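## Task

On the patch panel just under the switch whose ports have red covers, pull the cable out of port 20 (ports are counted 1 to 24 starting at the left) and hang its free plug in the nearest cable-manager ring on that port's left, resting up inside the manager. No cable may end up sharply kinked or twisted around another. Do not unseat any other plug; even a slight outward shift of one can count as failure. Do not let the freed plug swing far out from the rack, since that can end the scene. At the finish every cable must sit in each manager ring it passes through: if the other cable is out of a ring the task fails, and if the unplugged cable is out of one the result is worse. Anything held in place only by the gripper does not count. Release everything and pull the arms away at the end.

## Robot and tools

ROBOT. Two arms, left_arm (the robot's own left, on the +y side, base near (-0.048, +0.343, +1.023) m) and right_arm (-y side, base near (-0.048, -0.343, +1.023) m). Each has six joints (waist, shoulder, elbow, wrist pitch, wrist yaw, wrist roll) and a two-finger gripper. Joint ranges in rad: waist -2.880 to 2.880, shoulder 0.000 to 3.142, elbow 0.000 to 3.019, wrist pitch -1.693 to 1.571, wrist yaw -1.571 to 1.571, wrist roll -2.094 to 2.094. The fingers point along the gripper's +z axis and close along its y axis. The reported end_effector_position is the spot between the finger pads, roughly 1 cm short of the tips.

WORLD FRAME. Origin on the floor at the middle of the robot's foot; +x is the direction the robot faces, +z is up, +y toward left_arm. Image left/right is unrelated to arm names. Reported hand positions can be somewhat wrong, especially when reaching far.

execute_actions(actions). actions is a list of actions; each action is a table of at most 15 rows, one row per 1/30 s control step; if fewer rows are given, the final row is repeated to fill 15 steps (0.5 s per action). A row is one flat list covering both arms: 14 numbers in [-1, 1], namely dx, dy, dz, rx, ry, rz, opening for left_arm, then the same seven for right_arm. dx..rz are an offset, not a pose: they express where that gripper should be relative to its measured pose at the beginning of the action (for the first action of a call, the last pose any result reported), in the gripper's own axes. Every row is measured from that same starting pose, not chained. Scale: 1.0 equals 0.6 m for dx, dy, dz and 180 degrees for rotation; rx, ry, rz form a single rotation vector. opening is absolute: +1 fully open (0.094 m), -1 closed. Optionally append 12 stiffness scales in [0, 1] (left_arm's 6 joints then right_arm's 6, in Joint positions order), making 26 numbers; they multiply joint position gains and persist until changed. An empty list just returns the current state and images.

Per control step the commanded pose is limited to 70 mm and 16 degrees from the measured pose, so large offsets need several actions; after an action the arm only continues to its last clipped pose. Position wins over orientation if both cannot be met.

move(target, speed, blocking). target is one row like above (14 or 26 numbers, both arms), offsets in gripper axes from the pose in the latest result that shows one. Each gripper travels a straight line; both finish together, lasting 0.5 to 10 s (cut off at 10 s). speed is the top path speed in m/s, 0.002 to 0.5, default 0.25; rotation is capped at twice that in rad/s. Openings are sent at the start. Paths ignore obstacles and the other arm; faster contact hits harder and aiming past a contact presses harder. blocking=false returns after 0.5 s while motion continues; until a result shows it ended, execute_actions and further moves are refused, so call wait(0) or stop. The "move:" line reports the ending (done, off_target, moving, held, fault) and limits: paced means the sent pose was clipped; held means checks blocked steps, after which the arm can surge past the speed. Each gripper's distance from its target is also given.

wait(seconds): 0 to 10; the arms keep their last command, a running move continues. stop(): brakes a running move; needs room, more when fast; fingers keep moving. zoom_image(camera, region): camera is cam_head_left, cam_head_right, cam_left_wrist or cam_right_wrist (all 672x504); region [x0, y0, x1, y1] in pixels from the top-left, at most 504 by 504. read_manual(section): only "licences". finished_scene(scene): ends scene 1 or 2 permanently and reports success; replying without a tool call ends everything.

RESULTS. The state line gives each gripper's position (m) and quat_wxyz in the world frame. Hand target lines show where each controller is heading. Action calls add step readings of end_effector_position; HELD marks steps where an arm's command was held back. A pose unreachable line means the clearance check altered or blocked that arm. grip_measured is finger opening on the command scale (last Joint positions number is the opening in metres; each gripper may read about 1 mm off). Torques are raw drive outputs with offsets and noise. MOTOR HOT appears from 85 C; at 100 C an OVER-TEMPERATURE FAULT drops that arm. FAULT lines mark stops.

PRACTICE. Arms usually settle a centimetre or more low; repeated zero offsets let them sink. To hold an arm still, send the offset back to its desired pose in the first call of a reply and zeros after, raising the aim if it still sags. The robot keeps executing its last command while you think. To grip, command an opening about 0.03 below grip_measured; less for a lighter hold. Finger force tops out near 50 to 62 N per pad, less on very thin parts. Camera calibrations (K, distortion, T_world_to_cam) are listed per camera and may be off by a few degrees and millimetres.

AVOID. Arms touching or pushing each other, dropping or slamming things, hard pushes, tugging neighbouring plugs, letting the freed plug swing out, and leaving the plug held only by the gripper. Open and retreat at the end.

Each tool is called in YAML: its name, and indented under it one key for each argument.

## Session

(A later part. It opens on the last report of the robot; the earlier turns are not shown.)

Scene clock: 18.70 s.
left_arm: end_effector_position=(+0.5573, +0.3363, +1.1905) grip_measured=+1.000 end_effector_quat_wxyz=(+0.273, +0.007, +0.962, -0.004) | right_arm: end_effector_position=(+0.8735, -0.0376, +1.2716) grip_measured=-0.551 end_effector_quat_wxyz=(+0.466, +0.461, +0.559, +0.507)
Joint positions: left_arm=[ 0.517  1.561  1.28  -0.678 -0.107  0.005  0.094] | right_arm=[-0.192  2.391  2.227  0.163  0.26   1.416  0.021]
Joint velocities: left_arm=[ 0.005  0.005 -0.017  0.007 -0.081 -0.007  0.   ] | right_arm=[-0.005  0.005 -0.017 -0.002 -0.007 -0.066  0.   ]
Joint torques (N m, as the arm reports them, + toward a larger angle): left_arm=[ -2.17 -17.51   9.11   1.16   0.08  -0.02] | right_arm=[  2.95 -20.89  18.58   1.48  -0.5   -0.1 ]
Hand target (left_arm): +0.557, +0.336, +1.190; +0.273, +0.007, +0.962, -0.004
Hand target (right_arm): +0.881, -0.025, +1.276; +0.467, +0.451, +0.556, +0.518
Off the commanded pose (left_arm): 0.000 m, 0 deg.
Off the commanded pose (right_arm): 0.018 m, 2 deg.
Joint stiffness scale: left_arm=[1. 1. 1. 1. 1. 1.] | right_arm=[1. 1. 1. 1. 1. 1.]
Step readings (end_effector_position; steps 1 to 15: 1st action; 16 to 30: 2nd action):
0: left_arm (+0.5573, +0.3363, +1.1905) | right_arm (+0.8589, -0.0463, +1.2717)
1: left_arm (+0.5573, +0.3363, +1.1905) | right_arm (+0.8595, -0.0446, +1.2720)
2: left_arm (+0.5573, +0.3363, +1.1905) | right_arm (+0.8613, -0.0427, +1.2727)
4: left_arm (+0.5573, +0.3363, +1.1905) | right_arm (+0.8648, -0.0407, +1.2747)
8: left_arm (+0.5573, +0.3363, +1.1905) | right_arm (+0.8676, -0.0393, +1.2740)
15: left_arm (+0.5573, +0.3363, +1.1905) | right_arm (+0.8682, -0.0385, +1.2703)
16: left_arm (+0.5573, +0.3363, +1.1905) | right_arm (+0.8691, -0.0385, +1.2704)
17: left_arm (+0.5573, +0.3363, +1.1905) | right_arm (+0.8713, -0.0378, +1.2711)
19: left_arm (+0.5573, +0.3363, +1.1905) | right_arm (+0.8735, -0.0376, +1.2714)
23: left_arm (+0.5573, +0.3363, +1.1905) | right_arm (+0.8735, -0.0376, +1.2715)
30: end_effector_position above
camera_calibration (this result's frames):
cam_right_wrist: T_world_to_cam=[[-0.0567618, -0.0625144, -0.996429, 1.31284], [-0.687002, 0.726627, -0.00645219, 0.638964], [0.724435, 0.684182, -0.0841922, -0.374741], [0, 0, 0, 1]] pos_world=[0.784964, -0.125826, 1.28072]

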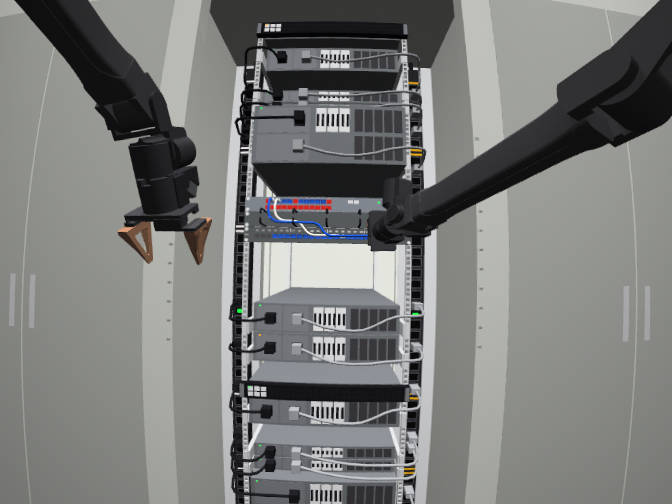

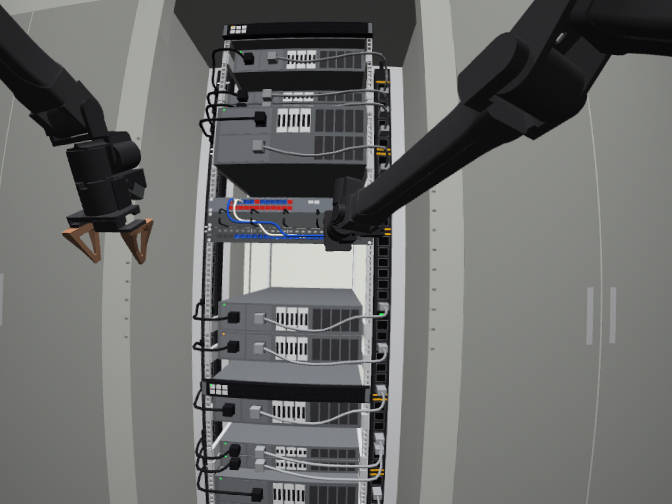

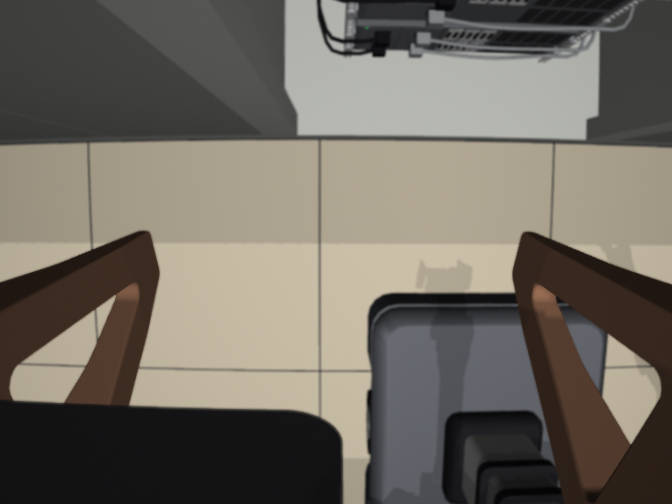

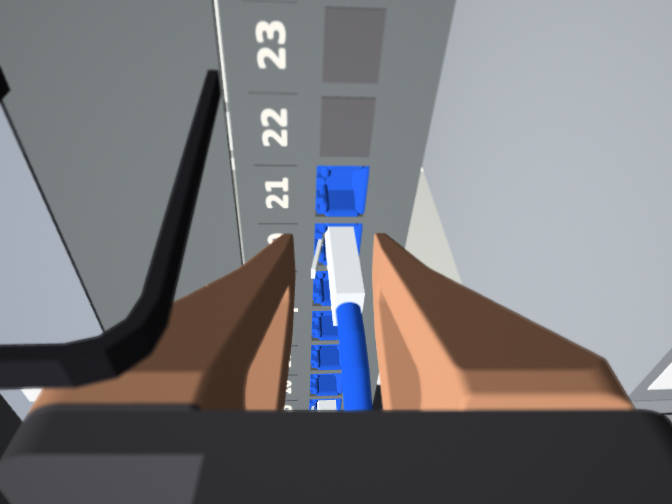

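execute_actions:
  actions:
    - [[0,0,0,0,0,0,1,0.02,0.008,0.005,0,0,0,-0.7]]
    - [[0,0,0,0,0,0,1,0.01,0.008,0.005,0,0,0,-1]]
    - [[0,0,0,0,0,0,1,0.01,0.008,0,0,0,0,-1]]

Scene clock: 20.57 s.
left_arm: end_effector_position=(+0.5573, +0.3363, +1.1905) grip_measured=+1.000 end_effector_quat_wxyz=(+0.273, +0.007, +0.962, -0.004) | right_arm: end_effector_position=(+0.8724, -0.0369, +1.2699) grip_measured=-0.880 end_effector_quat_wxyz=(+0.466, +0.465, +0.562, +0.500)
Joint positions: left_arm=[ 0.517  1.561  1.28  -0.678 -0.107  0.005  0.094] | right_arm=[-0.189  2.389  2.227  0.146  0.273  1.416  0.006]
Joint velocities: left_arm=[ 0.005  0.005 -0.012  0.022  0.037 -0.037  0.   ] | right_arm=[-0.005 -0.015 -0.012 -0.002  0.051 -0.007  0.   ]
Joint torques (N m, as the arm reports them, + toward a larger angle): left_arm=[ -2.51 -17.3    9.13   1.14   0.11   0.  ] | right_arm=[  2.89 -23.58  13.11   1.41   0.37  -0.07]
Hand target (left_arm): +0.557, +0.336, +1.190; +0.273, +0.007, +0.962, -0.004
Hand target (right_arm): +0.872, -0.031, +1.274; +0.466, +0.465, +0.563, +0.501
Off the commanded pose (left_arm): 0.000 m, 0 deg.
Off the commanded pose (right_arm): 0.008 m, 0 deg.
Joint stiffness scale: left_arm=[1. 1. 1. 1. 1. 1.] | right_arm=[1. 1. 1. 1. 1. 1.]
Step readings (end_effector_position; steps 1 to 15: 1st action; 16 to 30: 2nd action; 31 to 45: 3rd action):
0: left_arm (+0.5573, +0.3363, +1.1905) | right_arm (+0.8735, -0.0376, +1.2716)
1: left_arm (+0.5573, +0.3363, +1.1905) | right_arm (+0.8733, -0.0376, +1.2719)
2: left_arm (+0.5573, +0.3363, +1.1905) | right_arm (+0.8726, -0.0371, +1.2733)
4: left_arm (+0.5573, +0.3363, +1.1905) | right_arm (+0.8726, -0.0370, +1.2713)
8: left_arm (+0.5573, +0.3363, +1.1905) | right_arm (+0.8726, -0.0369, +1.2706)
15: left_arm (+0.5573, +0.3363, +1.1905) | right_arm (+0.8726, -0.0369, +1.2706)
16: left_arm (+0.5573, +0.3363, +1.1905) | right_arm (+0.8726, -0.0371, +1.2702)
17: left_arm (+0.5573, +0.3363, +1.1905) | right_arm (+0.8725, -0.0371, +1.2697)
19: left_arm (+0.5573, +0.3363, +1.1905) | right_arm (+0.8724, -0.0368, +1.2695)
23: left_arm (+0.5573, +0.3363, +1.1905) | right_arm (+0.8724, -0.0368, +1.2695)
30: left_arm (+0.5573, +0.3363, +1.1905) | right_arm (+0.8724, -0.0368, +1.2695)
31: left_arm (+0.5573, +0.3363, +1.1905) | right_arm (+0.8724, -0.0369, +1.2699)
32: left_arm (+0.5573, +0.3363, +1.1905) | right_arm (+0.8724, -0.0369, +1.2699)
34: left_arm (+0.5573, +0.3363, +1.1905) | right_arm (+0.8724, -0.0369, +1.2699)
38: left_arm (+0.5573, +0.3363, +1.1905) | right_arm (+0.8724, -0.0369, +1.2699)
45: end_effector_position above
camera_calibration (this result's frames):
cam_right_wrist: T_world_to_cam=[[-0.071344, -0.0678601, -0.995141, 1.32199], [-0.681565, 0.731756, -0.00103647, 0.626233], [0.728271, 0.67818, -0.0984576, -0.360056], [0, 0, 0, 1]] pos_world=[0.783354, -0.124356, 1.28077]

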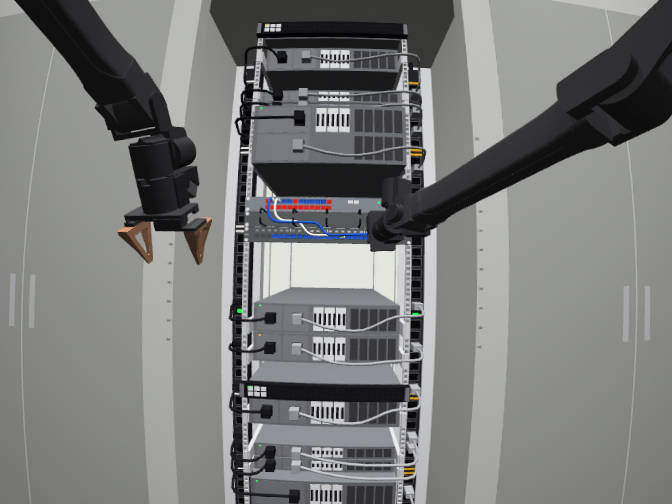

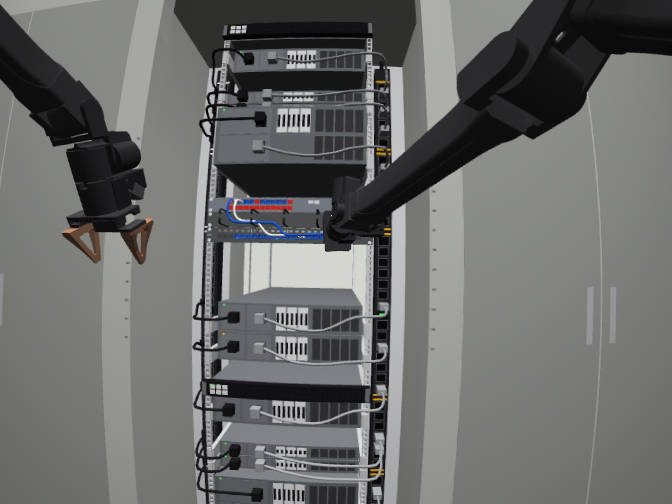

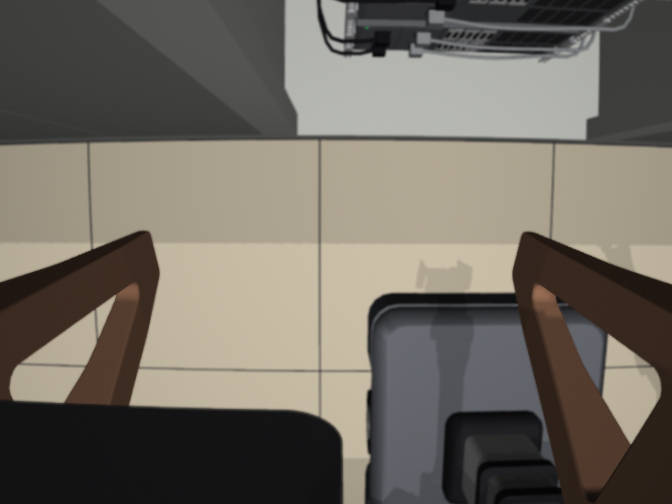

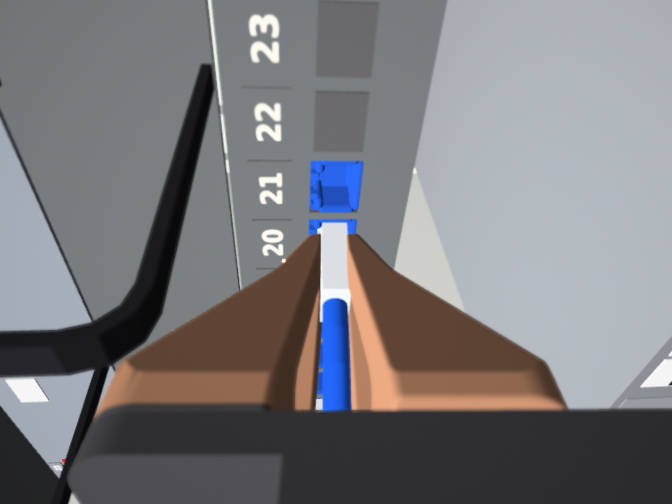

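execute_actions:
  actions:
    - [[0,0,0,0,0,0,1,0.025,0.01,-0.04,0,0,0,-1]]
    - [[0,0,0,0,0,0,1,0.025,0.01,-0.045,-0.01,0,0,-1]]

Scene clock: 21.93 s.
left_arm: end_effector_position=(+0.5573, +0.3363, +1.1905) grip_measured=+1.000 end_effector_quat_wxyz=(+0.273, +0.007, +0.962, -0.004) | right_arm: end_effector_position=(+0.8291, -0.0333, +1.2746) grip_measured=-0.880 end_effector_quat_wxyz=(+0.471, +0.469, +0.557, +0.498)
Joint positions: left_arm=[ 0.517  1.561  1.28  -0.678 -0.107  0.005  0.094] | right_arm=[-0.158  2.262  1.996  0.256  0.319  1.416  0.006]
Joint velocities: left_arm=[ 0.005 -0.005 -0.027 -0.007 -0.022 -0.022  0.   ] | right_arm=[ 0.005 -0.034 -0.002  0.002 -0.007 -0.022  0.   ]
Joint torques (N m, as the arm reports them, + toward a larger angle): left_arm=[ -2.47 -17.36   9.13   1.12   0.1   -0.02] | right_arm=[  3.61 -22.87  10.71   2.56   0.16  -0.15]
Hand target (left_arm): +0.557, +0.336, +1.190; +0.273, +0.007, +0.962, -0.004
Hand target (right_arm): +0.823, -0.022, +1.283; +0.473, +0.461, +0.556, +0.504
Off the commanded pose (left_arm): 0.000 m, 0 deg.
Off the commanded pose (right_arm): 0.015 m, 1 deg.
Joint stiffness scale: left_arm=[1. 1. 1. 1. 1. 1.] | right_arm=[1. 1. 1. 1. 1. 1.]
Step readings (end_effector_position; steps 1 to 15: 1st action; 16 to 30: 2nd action):
0: left_arm (+0.5573, +0.3363, +1.1905) | right_arm (+0.8724, -0.0369, +1.2699)
1: left_arm (+0.5573, +0.3363, +1.1905) | right_arm (+0.8710, -0.0370, +1.2700)
2: left_arm (+0.5573, +0.3363, +1.1905) | right_arm (+0.8691, -0.0375, +1.2701)
4: left_arm (+0.5573, +0.3363, +1.1905) | right_arm (+0.8623, -0.0373, +1.2709)
8: left_arm (+0.5573, +0.3363, +1.1905) | right_arm (+0.8525, -0.0338, +1.2735)
15: left_arm (+0.5573, +0.3363, +1.1905) | right_arm (+0.8511, -0.0337, +1.2757)
16: left_arm (+0.5573, +0.3363, +1.1905) | right_arm (+0.8492, -0.0350, +1.2736)
17: left_arm (+0.5573, +0.3363, +1.1905) | right_arm (+0.8443, -0.0376, +1.2722)
19: left_arm (+0.5573, +0.3363, +1.1905) | right_arm (+0.8365, -0.0393, +1.2671)
23: left_arm (+0.5573, +0.3363, +1.1905) | right_arm (+0.8309, -0.0358, +1.2682)
30: end_effector_position above
camera_calibration (this result's frames):
cam_right_wrist: T_world_to_cam=[[-0.0681595, -0.065823, -0.995501, 1.32166], [-0.669332, 0.742956, -0.00329702, 0.587196], [0.73983, 0.666096, -0.0946969, -0.345289], [0, 0, 0, 1]] pos_world=[0.738568, -0.119269, 1.28495]

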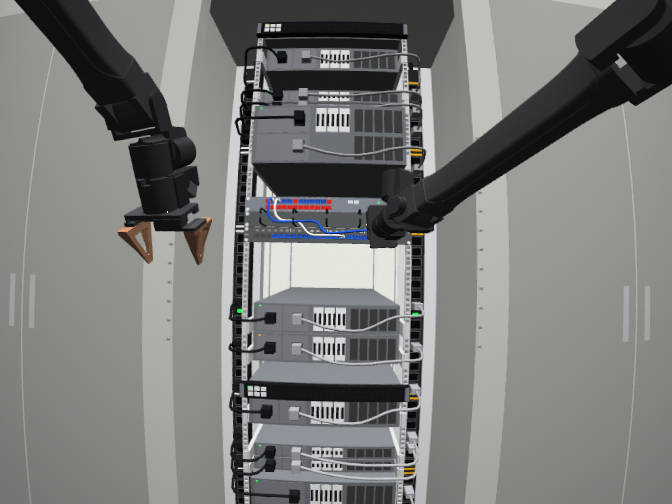

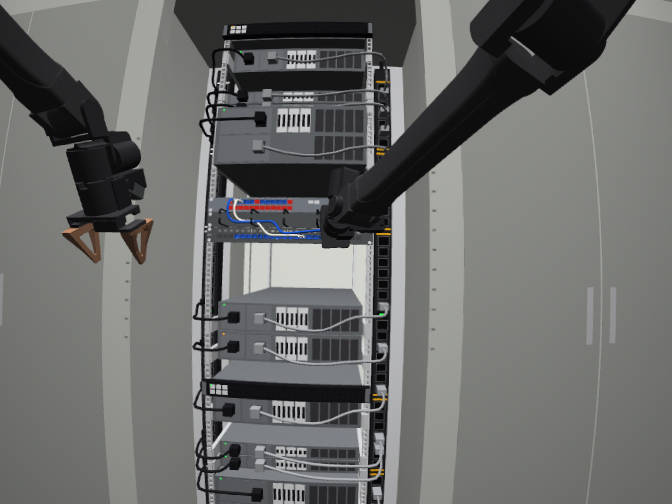

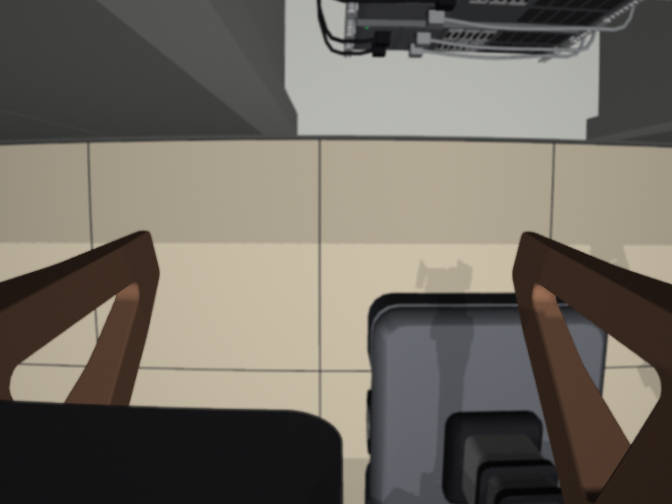

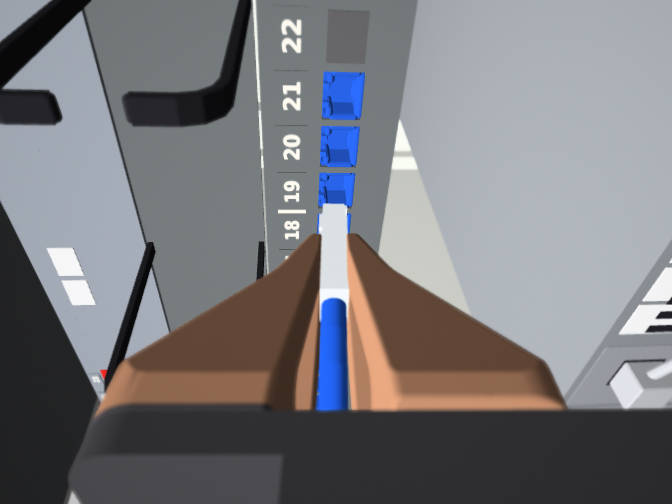

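execute_actions:
  actions:
    - [[0,0,0,0,0,0,1,0.025,0.015,-0.07,-0.01,0,0,-1]]
    - [[0,0,0,0,0,0,1,0.02,0.06,-0.02,-0.01,-0.05,0,-1]]
    - [[0,0,0,0,0,0,1,0.02,0.04,0,-0.01,-0.07,0,-1]]
    - [[0,0,0,0,0,0,1,0.02,0.015,0,0,-0.06,0,-1]]

zoom_image:
  camera: "cam_head_left"
  region: [240,175,420,255]

Scene clock: 24.63 s.
left_arm: end_effector_position=(+0.5573, +0.3363, +1.1905) grip_measured=+1.000 end_effector_quat_wxyz=(+0.273, +0.007, +0.962, -0.004) | right_arm: end_effector_position=(+0.7662, -0.0226, +1.2901) grip_measured=-0.880 end_effector_quat_wxyz=(+0.607, +0.592, +0.415, +0.330)
Joint positions: left_arm=[ 0.517  1.561  1.28  -0.678 -0.107  0.005  0.094] | right_arm=[-0.006  2.306  2.052  0.357  1.042  1.313  0.006]
Joint velocities: left_arm=[ 0.005 -0.024  0.012  0.012 -0.007 -0.007  0.   ] | right_arm=[ 0.005  0.005  0.007  0.007  0.066 -0.081 -0.   ]
Joint torques (N m, as the arm reports them, + toward a larger angle): left_arm=[ -2.11 -17.26   9.14   1.13   0.09   0.  ] | right_arm=[  3.85 -20.81  16.41   1.44   0.09  -0.21]
Hand target (left_arm): +0.557, +0.336, +1.190; +0.273, +0.007, +0.962, -0.004
Hand target (right_arm): +0.767, -0.006, +1.305; +0.608, +0.587, +0.410, +0.342
Off the commanded pose (left_arm): 0.000 m, 0 deg.
Off the commanded pose (right_arm): 0.023 m, 2 deg.
Joint stiffness scale: left_arm=[1. 1. 1. 1. 1. 1.] | right_arm=[1. 1. 1. 1. 1. 1.]
Step readings (end_effector_position; steps 1 to 15: 1st action; 16 to 30: 2nd action; 31 to 45: 3rd action; 46 to 60: 4th action):
0: left_arm (+0.5573, +0.3363, +1.1905) | right_arm (+0.8290, -0.0335, +1.2757)
1: left_arm (+0.5573, +0.3363, +1.1905) | right_arm (+0.8262, -0.0356, +1.2737)
2: left_arm (+0.5573, +0.3363, +1.1905) | right_arm (+0.8187, -0.0395, +1.2717)
4: left_arm (+0.5573, +0.3363, +1.1905) | right_arm (+0.8050, -0.0418, +1.2656)
8: left_arm (+0.5573, +0.3363, +1.1905) | right_arm (+0.7937, -0.0345, +1.2712)
15: left_arm (+0.5573, +0.3363, +1.1905) | right_arm (+0.7901, -0.0295, +1.2828)
16: left_arm (+0.5573, +0.3363, +1.1905) | right_arm (+0.7900, -0.0412, +1.2822)
17: left_arm (+0.5573, +0.3363, +1.1905) | right_arm (+0.7885, -0.0500, +1.2818)
19: left_arm (+0.5573, +0.3363, +1.1905) | right_arm (+0.7848, -0.0488, +1.2824)
23: left_arm (+0.5573, +0.3363, +1.1905) | right_arm (+0.7765, -0.0305, +1.2852)
30: left_arm (+0.5573, +0.3363, +1.1905) | right_arm (+0.7720, -0.0201, +1.2865)
31: left_arm (+0.5573, +0.3363, +1.1905) | right_arm (+0.7707, -0.0346, +1.2865)
32: left_arm (+0.5573, +0.3363, +1.1905) | right_arm (+0.7699, -0.0446, +1.2881)
34: left_arm (+0.5573, +0.3363, +1.1905) | right_arm (+0.7710, -0.0440, +1.2933)
38: left_arm (+0.5573, +0.3363, +1.1905) | right_arm (+0.7684, -0.0277, +1.2979)
45: left_arm (+0.5573, +0.3363, +1.1905) | right_arm (+0.7657, -0.0174, +1.2968)
46: left_arm (+0.5573, +0.3363, +1.1905) | right_arm (+0.7628, -0.0292, +1.2966)
47: left_arm (+0.5573, +0.3363, +1.1905) | right_arm (+0.7621, -0.0364, +1.2984)
49: left_arm (+0.5573, +0.3363, +1.1905) | right_arm (+0.7657, -0.0364, +1.3016)
53: left_arm (+0.5573, +0.3363, +1.1905) | right_arm (+0.7671, -0.0283, +1.2982)
60: end_effector_position above
camera_calibration (this result's frames):
cam_right_wrist: T_world_to_cam=[[-0.103087, -0.074133, -0.991906, 1.3555], [-0.159906, 0.985483, -0.0570343, 0.221677], [0.981735, 0.152732, -0.113445, -0.477156], [0, 0, 0, 1]] pos_world=[0.643623, -0.0450945, 1.30304]

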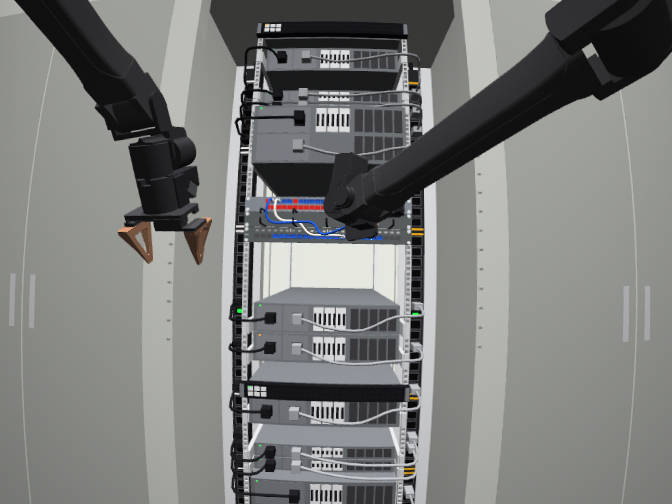

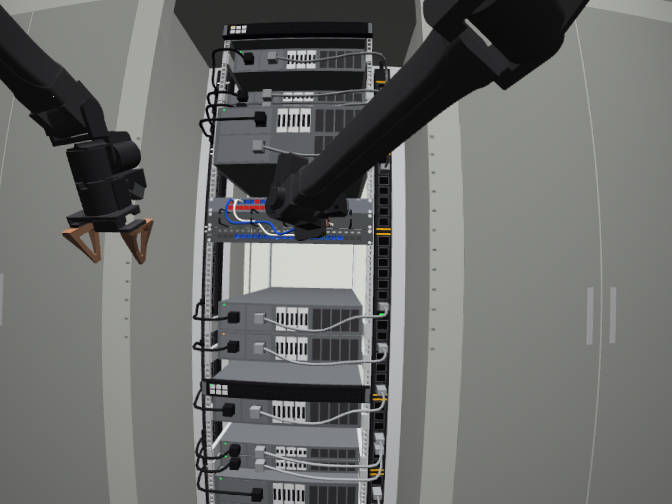

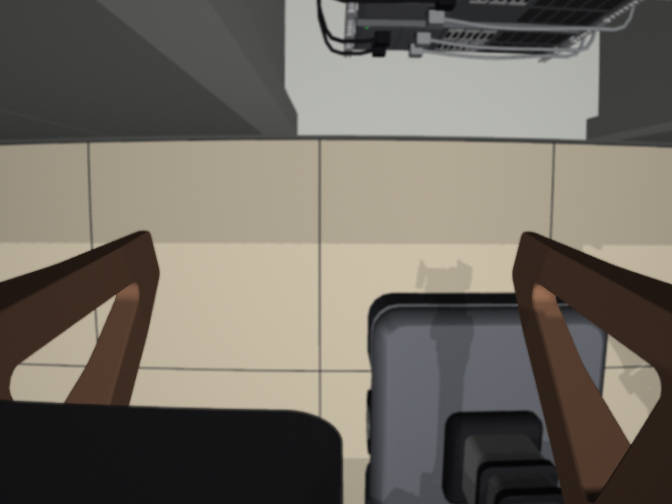

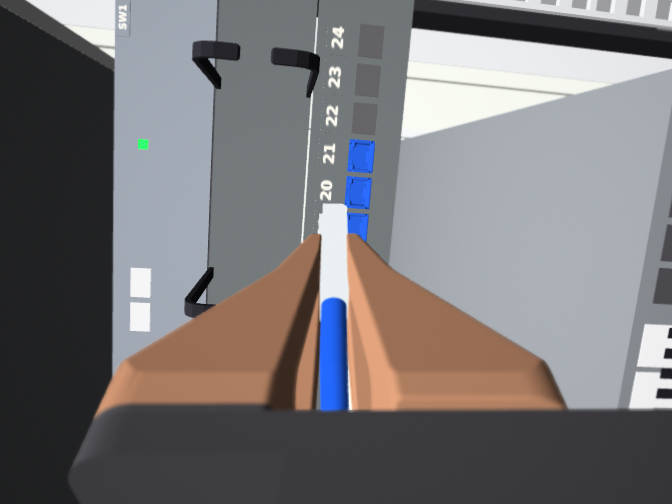

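Region (240, 175, 420, 255) of cam_head_left's 672x504 image, scaled by 2.800, with more detail than that image has.

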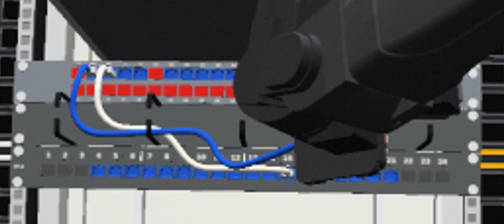

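execute_actions:
  actions:
    - [[0,0,0,0,0,0,1,0,0.06,0,-0.04,0,0,-1]]
    - [[0,0,0,0,0,0,1,0.01,0.03,0.04,-0.01,0,0,-1]]

move:
  target: [-0.3,-0.2,-0.12,-0.12,-0.3,0,-0.7,0,0,0,0,0,0,-1]

Scene clock: 26.20 s.
left_arm: end_effector_position=(+0.5573, +0.3363, +1.1905) grip_measured=+1.000 end_effector_quat_wxyz=(+0.273, +0.007, +0.962, -0.004) | right_arm: end_effector_position=(+0.7769, -0.0214, +1.3417) grip_measured=-0.880 end_effector_quat_wxyz=(+0.642, +0.550, +0.394, +0.361)
Joint positions: left_arm=[ 0.517  1.561  1.28  -0.678 -0.107  0.005  0.094] | right_arm=[-0.011  2.327  2.127  0.529  0.981  1.126  0.006]
Joint velocities: left_arm=[ 0.005 -0.015 -0.007 -0.007 -0.081  0.066  0.   ] | right_arm=[-0.005  0.005 -0.007 -0.017  0.007  0.037 -0.   ]
Joint torques (N m, as the arm reports them, + toward a larger angle): left_arm=[ -2.26 -17.58   9.15   1.18   0.1   -0.02] | right_arm=[  1.14 -20.83  15.93   1.31  -0.4   -0.17]
Hand target (left_arm): +0.557, +0.336, +1.190; +0.273, +0.007, +0.962, -0.004
Hand target (right_arm): +0.789, -0.027, +1.341; +0.647, +0.549, +0.390, +0.358
Off the commanded pose (left_arm): 0.000 m, 0 deg.
Off the commanded pose (right_arm): 0.014 m, 1 deg.
Joint stiffness scale: left_arm=[1. 1. 1. 1. 1. 1.] | right_arm=[1. 1. 1. 1. 1. 1.]
Step readings (end_effector_position; steps 1 to 15: 1st action; 16 to 30: 2nd action):
0: left_arm (+0.5573, +0.3363, +1.1905) | right_arm (+0.7665, -0.0227, +1.2917)
1: left_arm (+0.5573, +0.3363, +1.1905) | right_arm (+0.7669, -0.0221, +1.2962)
2: left_arm (+0.5573, +0.3363, +1.1905) | right_arm (+0.7673, -0.0217, +1.3017)
4: left_arm (+0.5573, +0.3363, +1.1905) | right_arm (+0.7668, -0.0223, +1.3121)
8: left_arm (+0.5573, +0.3363, +1.1905) | right_arm (+0.7660, -0.0231, +1.3207)
15: left_arm (+0.5573, +0.3363, +1.1905) | right_arm (+0.7658, -0.0234, +1.3223)
16: left_arm (+0.5573, +0.3363, +1.1905) | right_arm (+0.7672, -0.0219, +1.3237)
17: left_arm (+0.5573, +0.3363, +1.1905) | right_arm (+0.7695, -0.0200, +1.3257)
19: left_arm (+0.5573, +0.3363, +1.1905) | right_arm (+0.7729, -0.0185, +1.3304)
23: left_arm (+0.5573, +0.3363, +1.1905) | right_arm (+0.7758, -0.0200, +1.3380)
30: end_effector_position above
camera_calibration (this result's frames):
cam_right_wrist: T_world_to_cam=[[0.0180506, -0.127613, -0.99166, 1.31226], [-0.173131, 0.97644, -0.128806, 0.331531], [0.984733, 0.174012, -0.00446834, -0.630055], [0, 0, 0, 1]] pos_world=[0.654148, -0.0466223, 1.3412]

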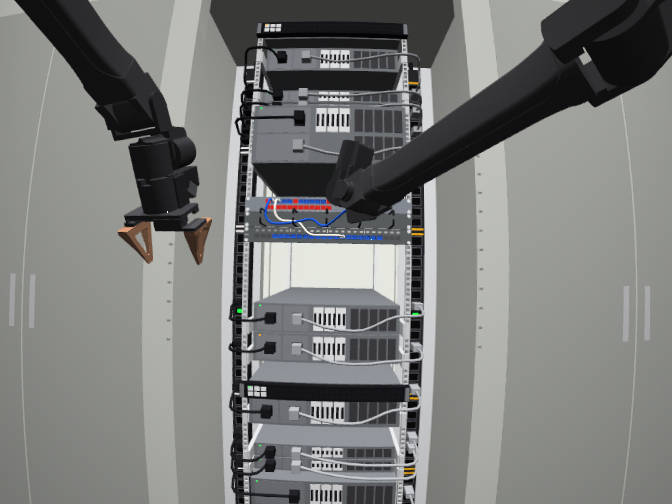

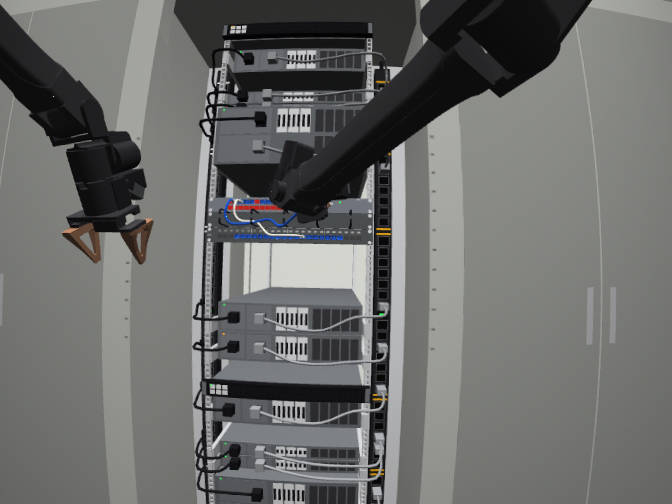

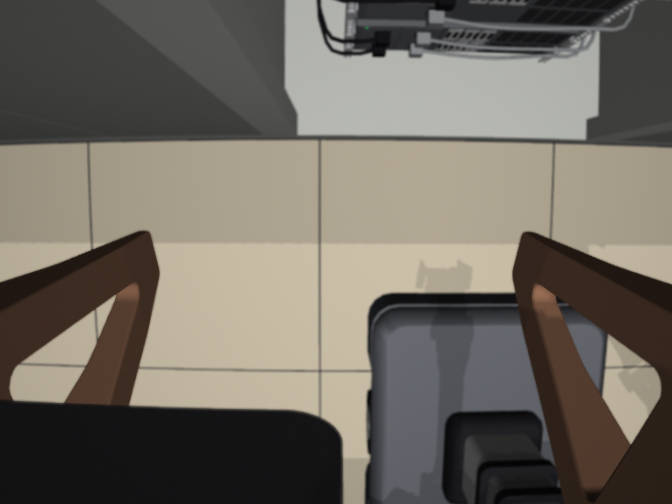

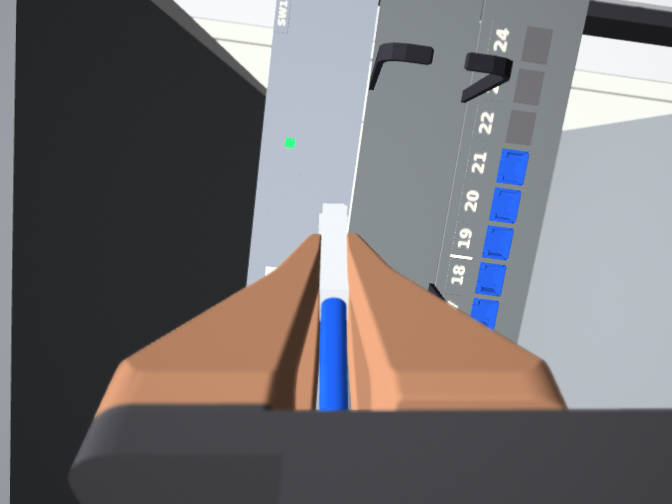

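Scene clock: 28.80 s.
left_arm: end_effector_position=(+0.6595, +0.2238, +1.3258) grip_measured=-0.697 end_effector_quat_wxyz=(+0.658, -0.041, +0.732, +0.172) | right_arm: end_effector_position=(+0.7769, -0.0213, +1.3414) grip_measured=-0.880 end_effector_quat_wxyz=(+0.642, +0.550, +0.394, +0.361)
Joint positions: left_arm=[ 0.221  1.713  1.267  0.461 -0.68   0.278  0.014] | right_arm=[-0.011  2.328  2.127  0.529  0.981  1.126  0.006]
Joint velocities: left_arm=[-0.005 -0.015 -0.012 -0.012 -0.022 -0.051 -0.   ] | right_arm=[ 0.005  0.005  0.002 -0.002  0.081  0.022 -0.   ]
Joint torques (N m, as the arm reports them, + toward a larger angle): left_arm=[ -3.5  -18.13  13.19   2.35   0.08   0.06] | right_arm=[  2.23 -22.66  11.09   1.46  -0.16  -0.06]
Hand target (left_arm): +0.669, +0.216, +1.345; +0.672, -0.046, +0.719, +0.168
Hand target (right_arm): +0.777, -0.021, +1.341; +0.642, +0.550, +0.394, +0.361
Off the commanded pose (left_arm): 0.025 m, 3 deg.
Off the commanded pose (right_arm): 0.000 m, 0 deg.
Joint stiffness scale: left_arm=[1. 1. 1. 1. 1. 1.] | right_arm=[1. 1. 1. 1. 1. 1.]
move: off_target (left_arm)
camera_calibration (this result's frames):
cam_left_wrist: T_world_to_cam=[[0.273791, -0.940915, -0.199294, 0.291092], [-0.664996, -0.0354937, -0.746003, 1.43831], [0.694851, 0.336779, -0.635423, 0.432159], [0, 0, 0, 1]] pos_world=[0.576485, 0.179402, 1.4056]
cam_right_wrist: T_world_to_cam=[[0.017741, -0.127817, -0.991639, 1.31216], [-0.173213, 0.976406, -0.128952, 0.331687], [0.984725, 0.174053, -0.00481724, -0.629639], [0, 0, 0, 1]] pos_world=[0.654195, -0.0465545, 1.34092]

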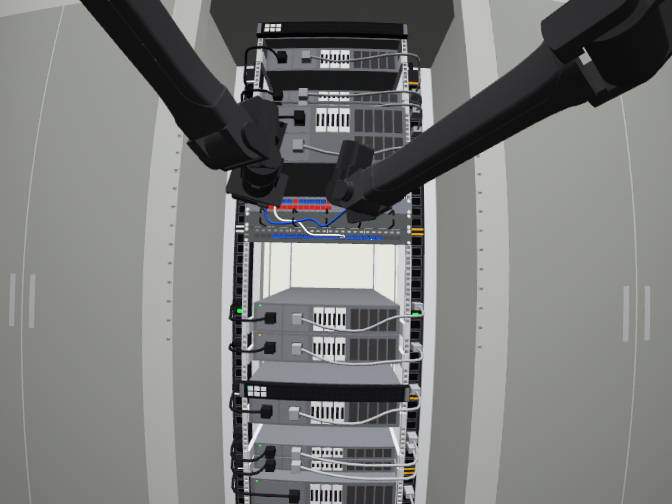

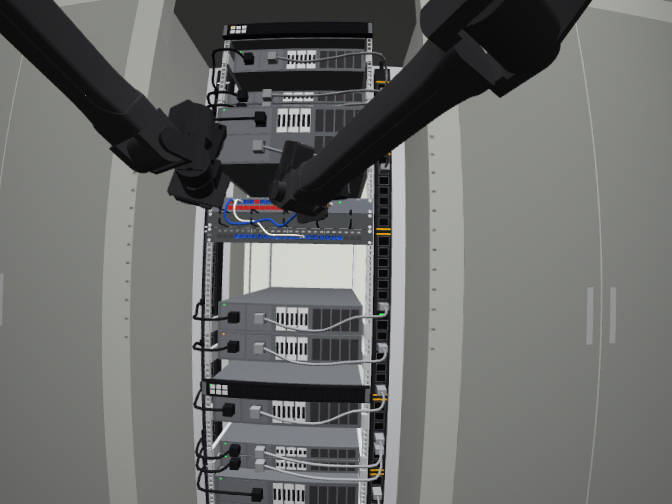

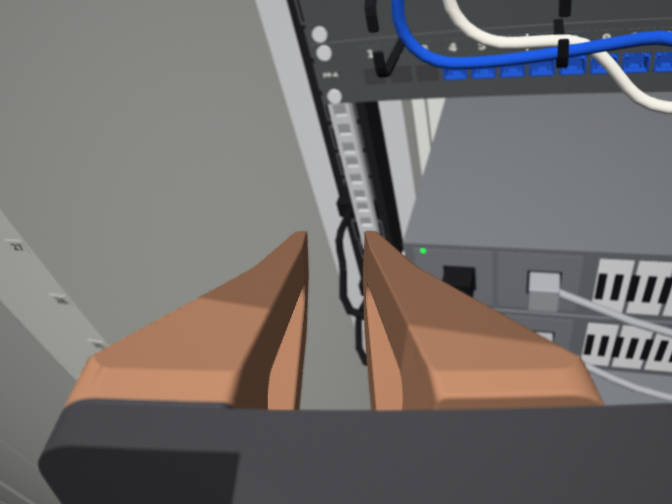

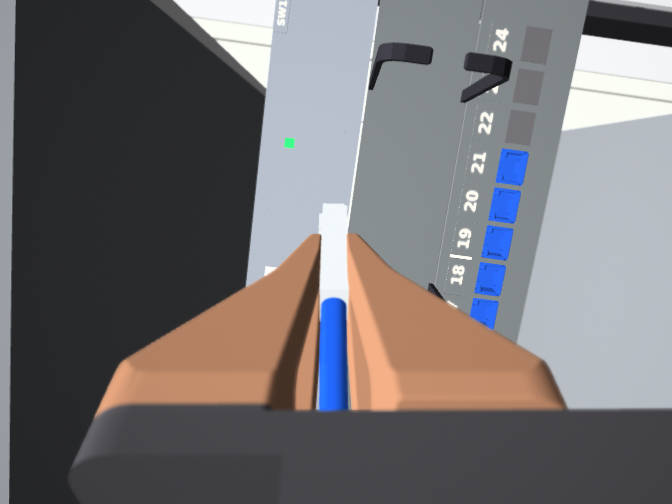

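move:
  target: [0,0.1,0,0.3,-0.08,0,-0.7,-0.015,-0.045,0,0,0,0,-1]

Scene clock: 31.60 s.
left_arm: end_effector_position=(+0.6269, +0.2744, +1.3267) grip_measured=-0.697 end_effector_quat_wxyz=(+0.682, +0.284, +0.650, -0.178) | right_arm: end_effector_position=(+0.7707, -0.0203, +1.3105) grip_measured=-0.880 end_effector_quat_wxyz=(+0.641, +0.547, +0.404, +0.357)
Joint positions: left_arm=[0.604 1.601 1.154 0.426 0.682 0.28  0.014] | right_arm=[-0.011  2.327  2.052  0.582  0.973  1.126  0.006]
Joint velocities: left_arm=[ 0.005 -0.005  0.007  0.002  0.022  0.022 -0.   ] | right_arm=[-0.005 -0.015 -0.012 -0.007  0.022 -0.066 -0.   ]
Joint torques (N m, as the arm reports them, + toward a larger angle): left_arm=[ -1.48 -16.04  13.08   1.48   0.32   0.03] | right_arm=[  0.92 -23.14  10.36   2.    -0.4    0.01]
Hand target (left_arm): +0.640, +0.280, +1.338; +0.689, +0.286, +0.643, -0.171
Hand target (right_arm): +0.774, -0.033, +1.316; +0.642, +0.550, +0.394, +0.361
Off the commanded pose (left_arm): 0.020 m, 1 deg.
Off the commanded pose (right_arm): 0.014 m, 1 deg.
Joint stiffness scale: left_arm=[1. 1. 1. 1. 1. 1.] | right_arm=[1. 1. 1. 1. 1. 1.]
move: off_target (left_arm, right_arm)
camera_calibration (this result's frames):
cam_left_wrist: T_world_to_cam=[[-0.621791, -0.76709, -0.157954, 0.806647], [-0.380401, 0.472099, -0.795247, 1.16666], [0.684596, -0.434392, -0.585348, 0.589924], [0, 0, 0, 1]] pos_world=[0.541505, 0.32425, 1.40051]
cam_right_wrist: T_world_to_cam=[[0.00211929, -0.141543, -0.98993, 1.29132], [-0.185021, 0.972785, -0.139488, 0.348502], [0.982732, 0.183454, -0.0241269, -0.596839], [0, 0, 0, 1]] pos_world=[0.648276, -0.0467473, 1.31253]

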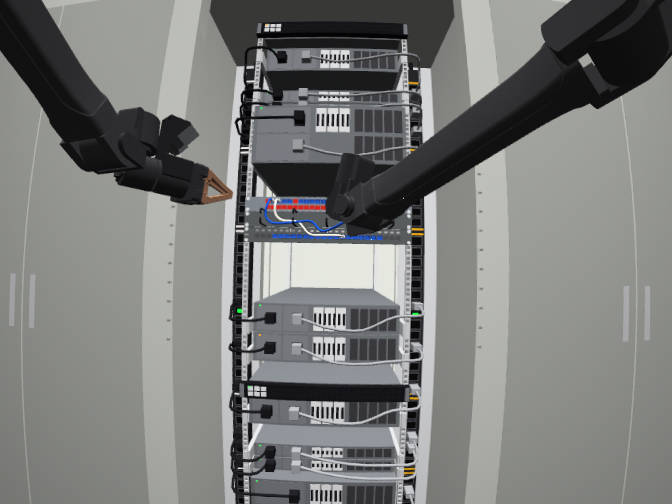

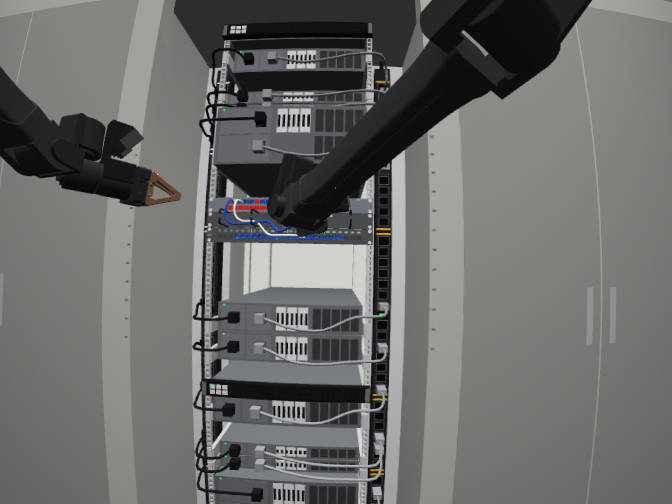

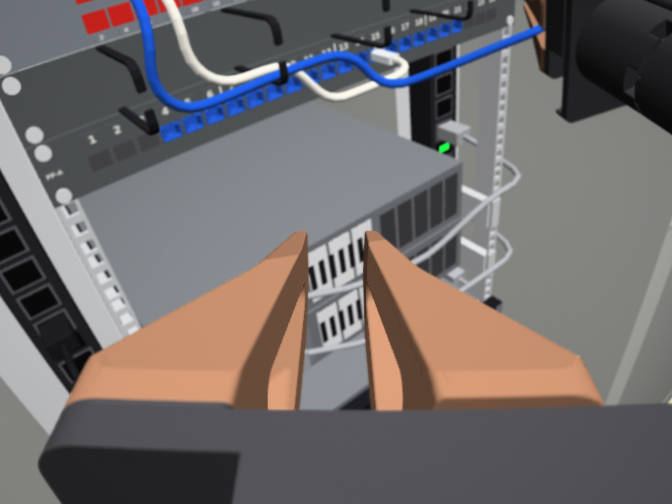

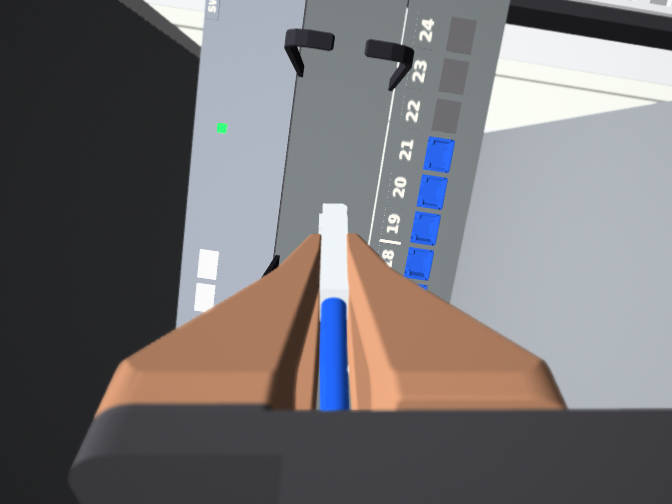

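move:
  target: [-0.02,0,0.03,0,0.07,0,-0.7,-0.03,0.01,0.11,0,0,0,-1]
  speed: 0.08

Scene clock: 33.97 s.
left_arm: end_effector_position=(+0.6315, +0.2670, +1.3069) grip_measured=-0.697 end_effector_quat_wxyz=(+0.588, +0.292, +0.738, -0.156) | right_arm: end_effector_position=(+0.8105, -0.0530, +1.3164) grip_measured=-0.880 end_effector_quat_wxyz=(+0.640, +0.540, +0.422, +0.349)
Joint positions: left_arm=[0.57  1.578 1.25  0.01  0.565 0.407 0.014] | right_arm=[-0.074  2.358  2.156  0.455  0.901  1.146  0.006]
Joint velocities: left_arm=[-0.005 -0.005 -0.002 -0.002 -0.007  0.037  0.001] | right_arm=[-0.005 -0.024 -0.007 -0.017 -0.022 -0.051  0.   ]
Joint torques (N m, as the arm reports them, + toward a larger angle): left_arm=[ -3.5  -18.73  13.62   1.45   0.23   0.08] | right_arm=[  0.65 -21.81  16.29   1.29  -0.26   0.11]
Hand target (left_arm): +0.639, +0.262, +1.339; +0.607, +0.301, +0.721, -0.147
Hand target (right_arm): +0.822, -0.063, +1.324; +0.641, +0.546, +0.405, +0.357
Off the commanded pose (left_arm): 0.033 m, 3 deg.
Off the commanded pose (right_arm): 0.018 m, 2 deg.
Joint stiffness scale: left_arm=[1. 1. 1. 1. 1. 1.] | right_arm=[1. 1. 1. 1. 1. 1.]
move: off_target (left_arm, right_arm)
camera_calibration (this result's frames):
cam_left_wrist: T_world_to_cam=[[-0.624609, -0.772767, -0.112672, 0.744849], [-0.560559, 0.544107, -0.624276, 1.02733], [0.543725, -0.326769, -0.773036, 0.87749], [0, 0, 0, 1]] pos_world=[0.564007, 0.303351, 1.40359]
cam_right_wrist: T_world_to_cam=[[-0.0220372, -0.168043, -0.985533, 1.30479], [-0.203092, 0.965971, -0.160166, 0.429997], [0.978912, 0.196624, -0.0554155, -0.584792], [0, 0, 0, 1]] pos_world=[0.688542, -0.0811204, 1.32238]

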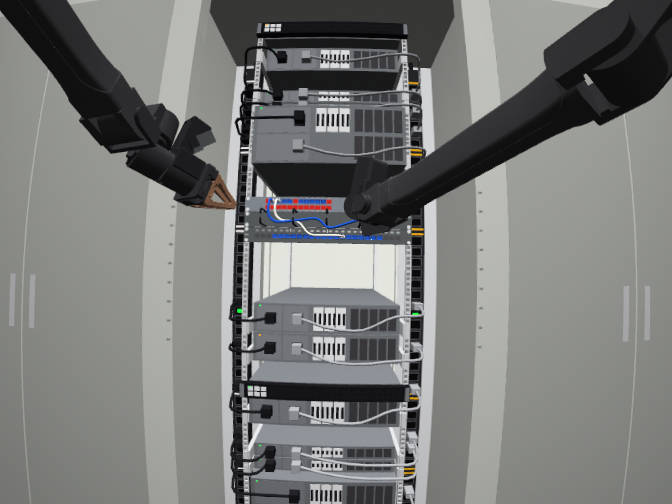

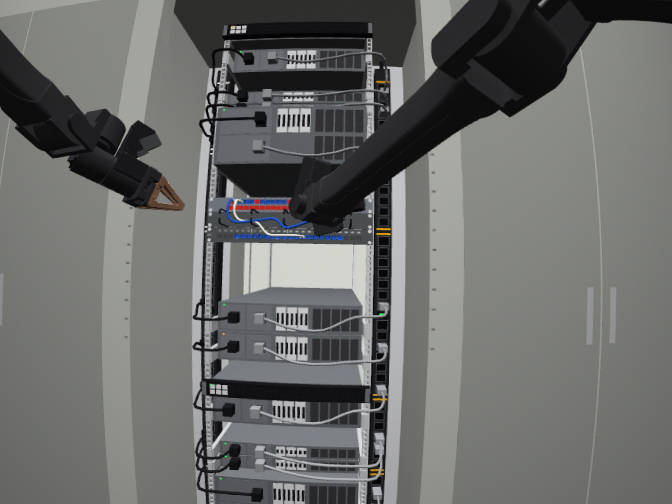

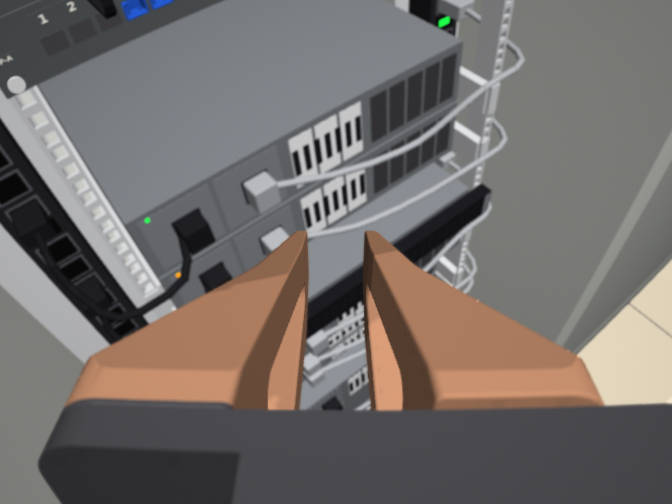

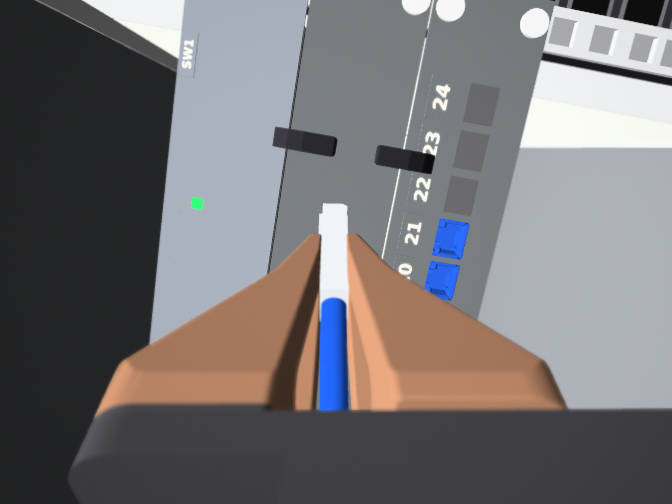

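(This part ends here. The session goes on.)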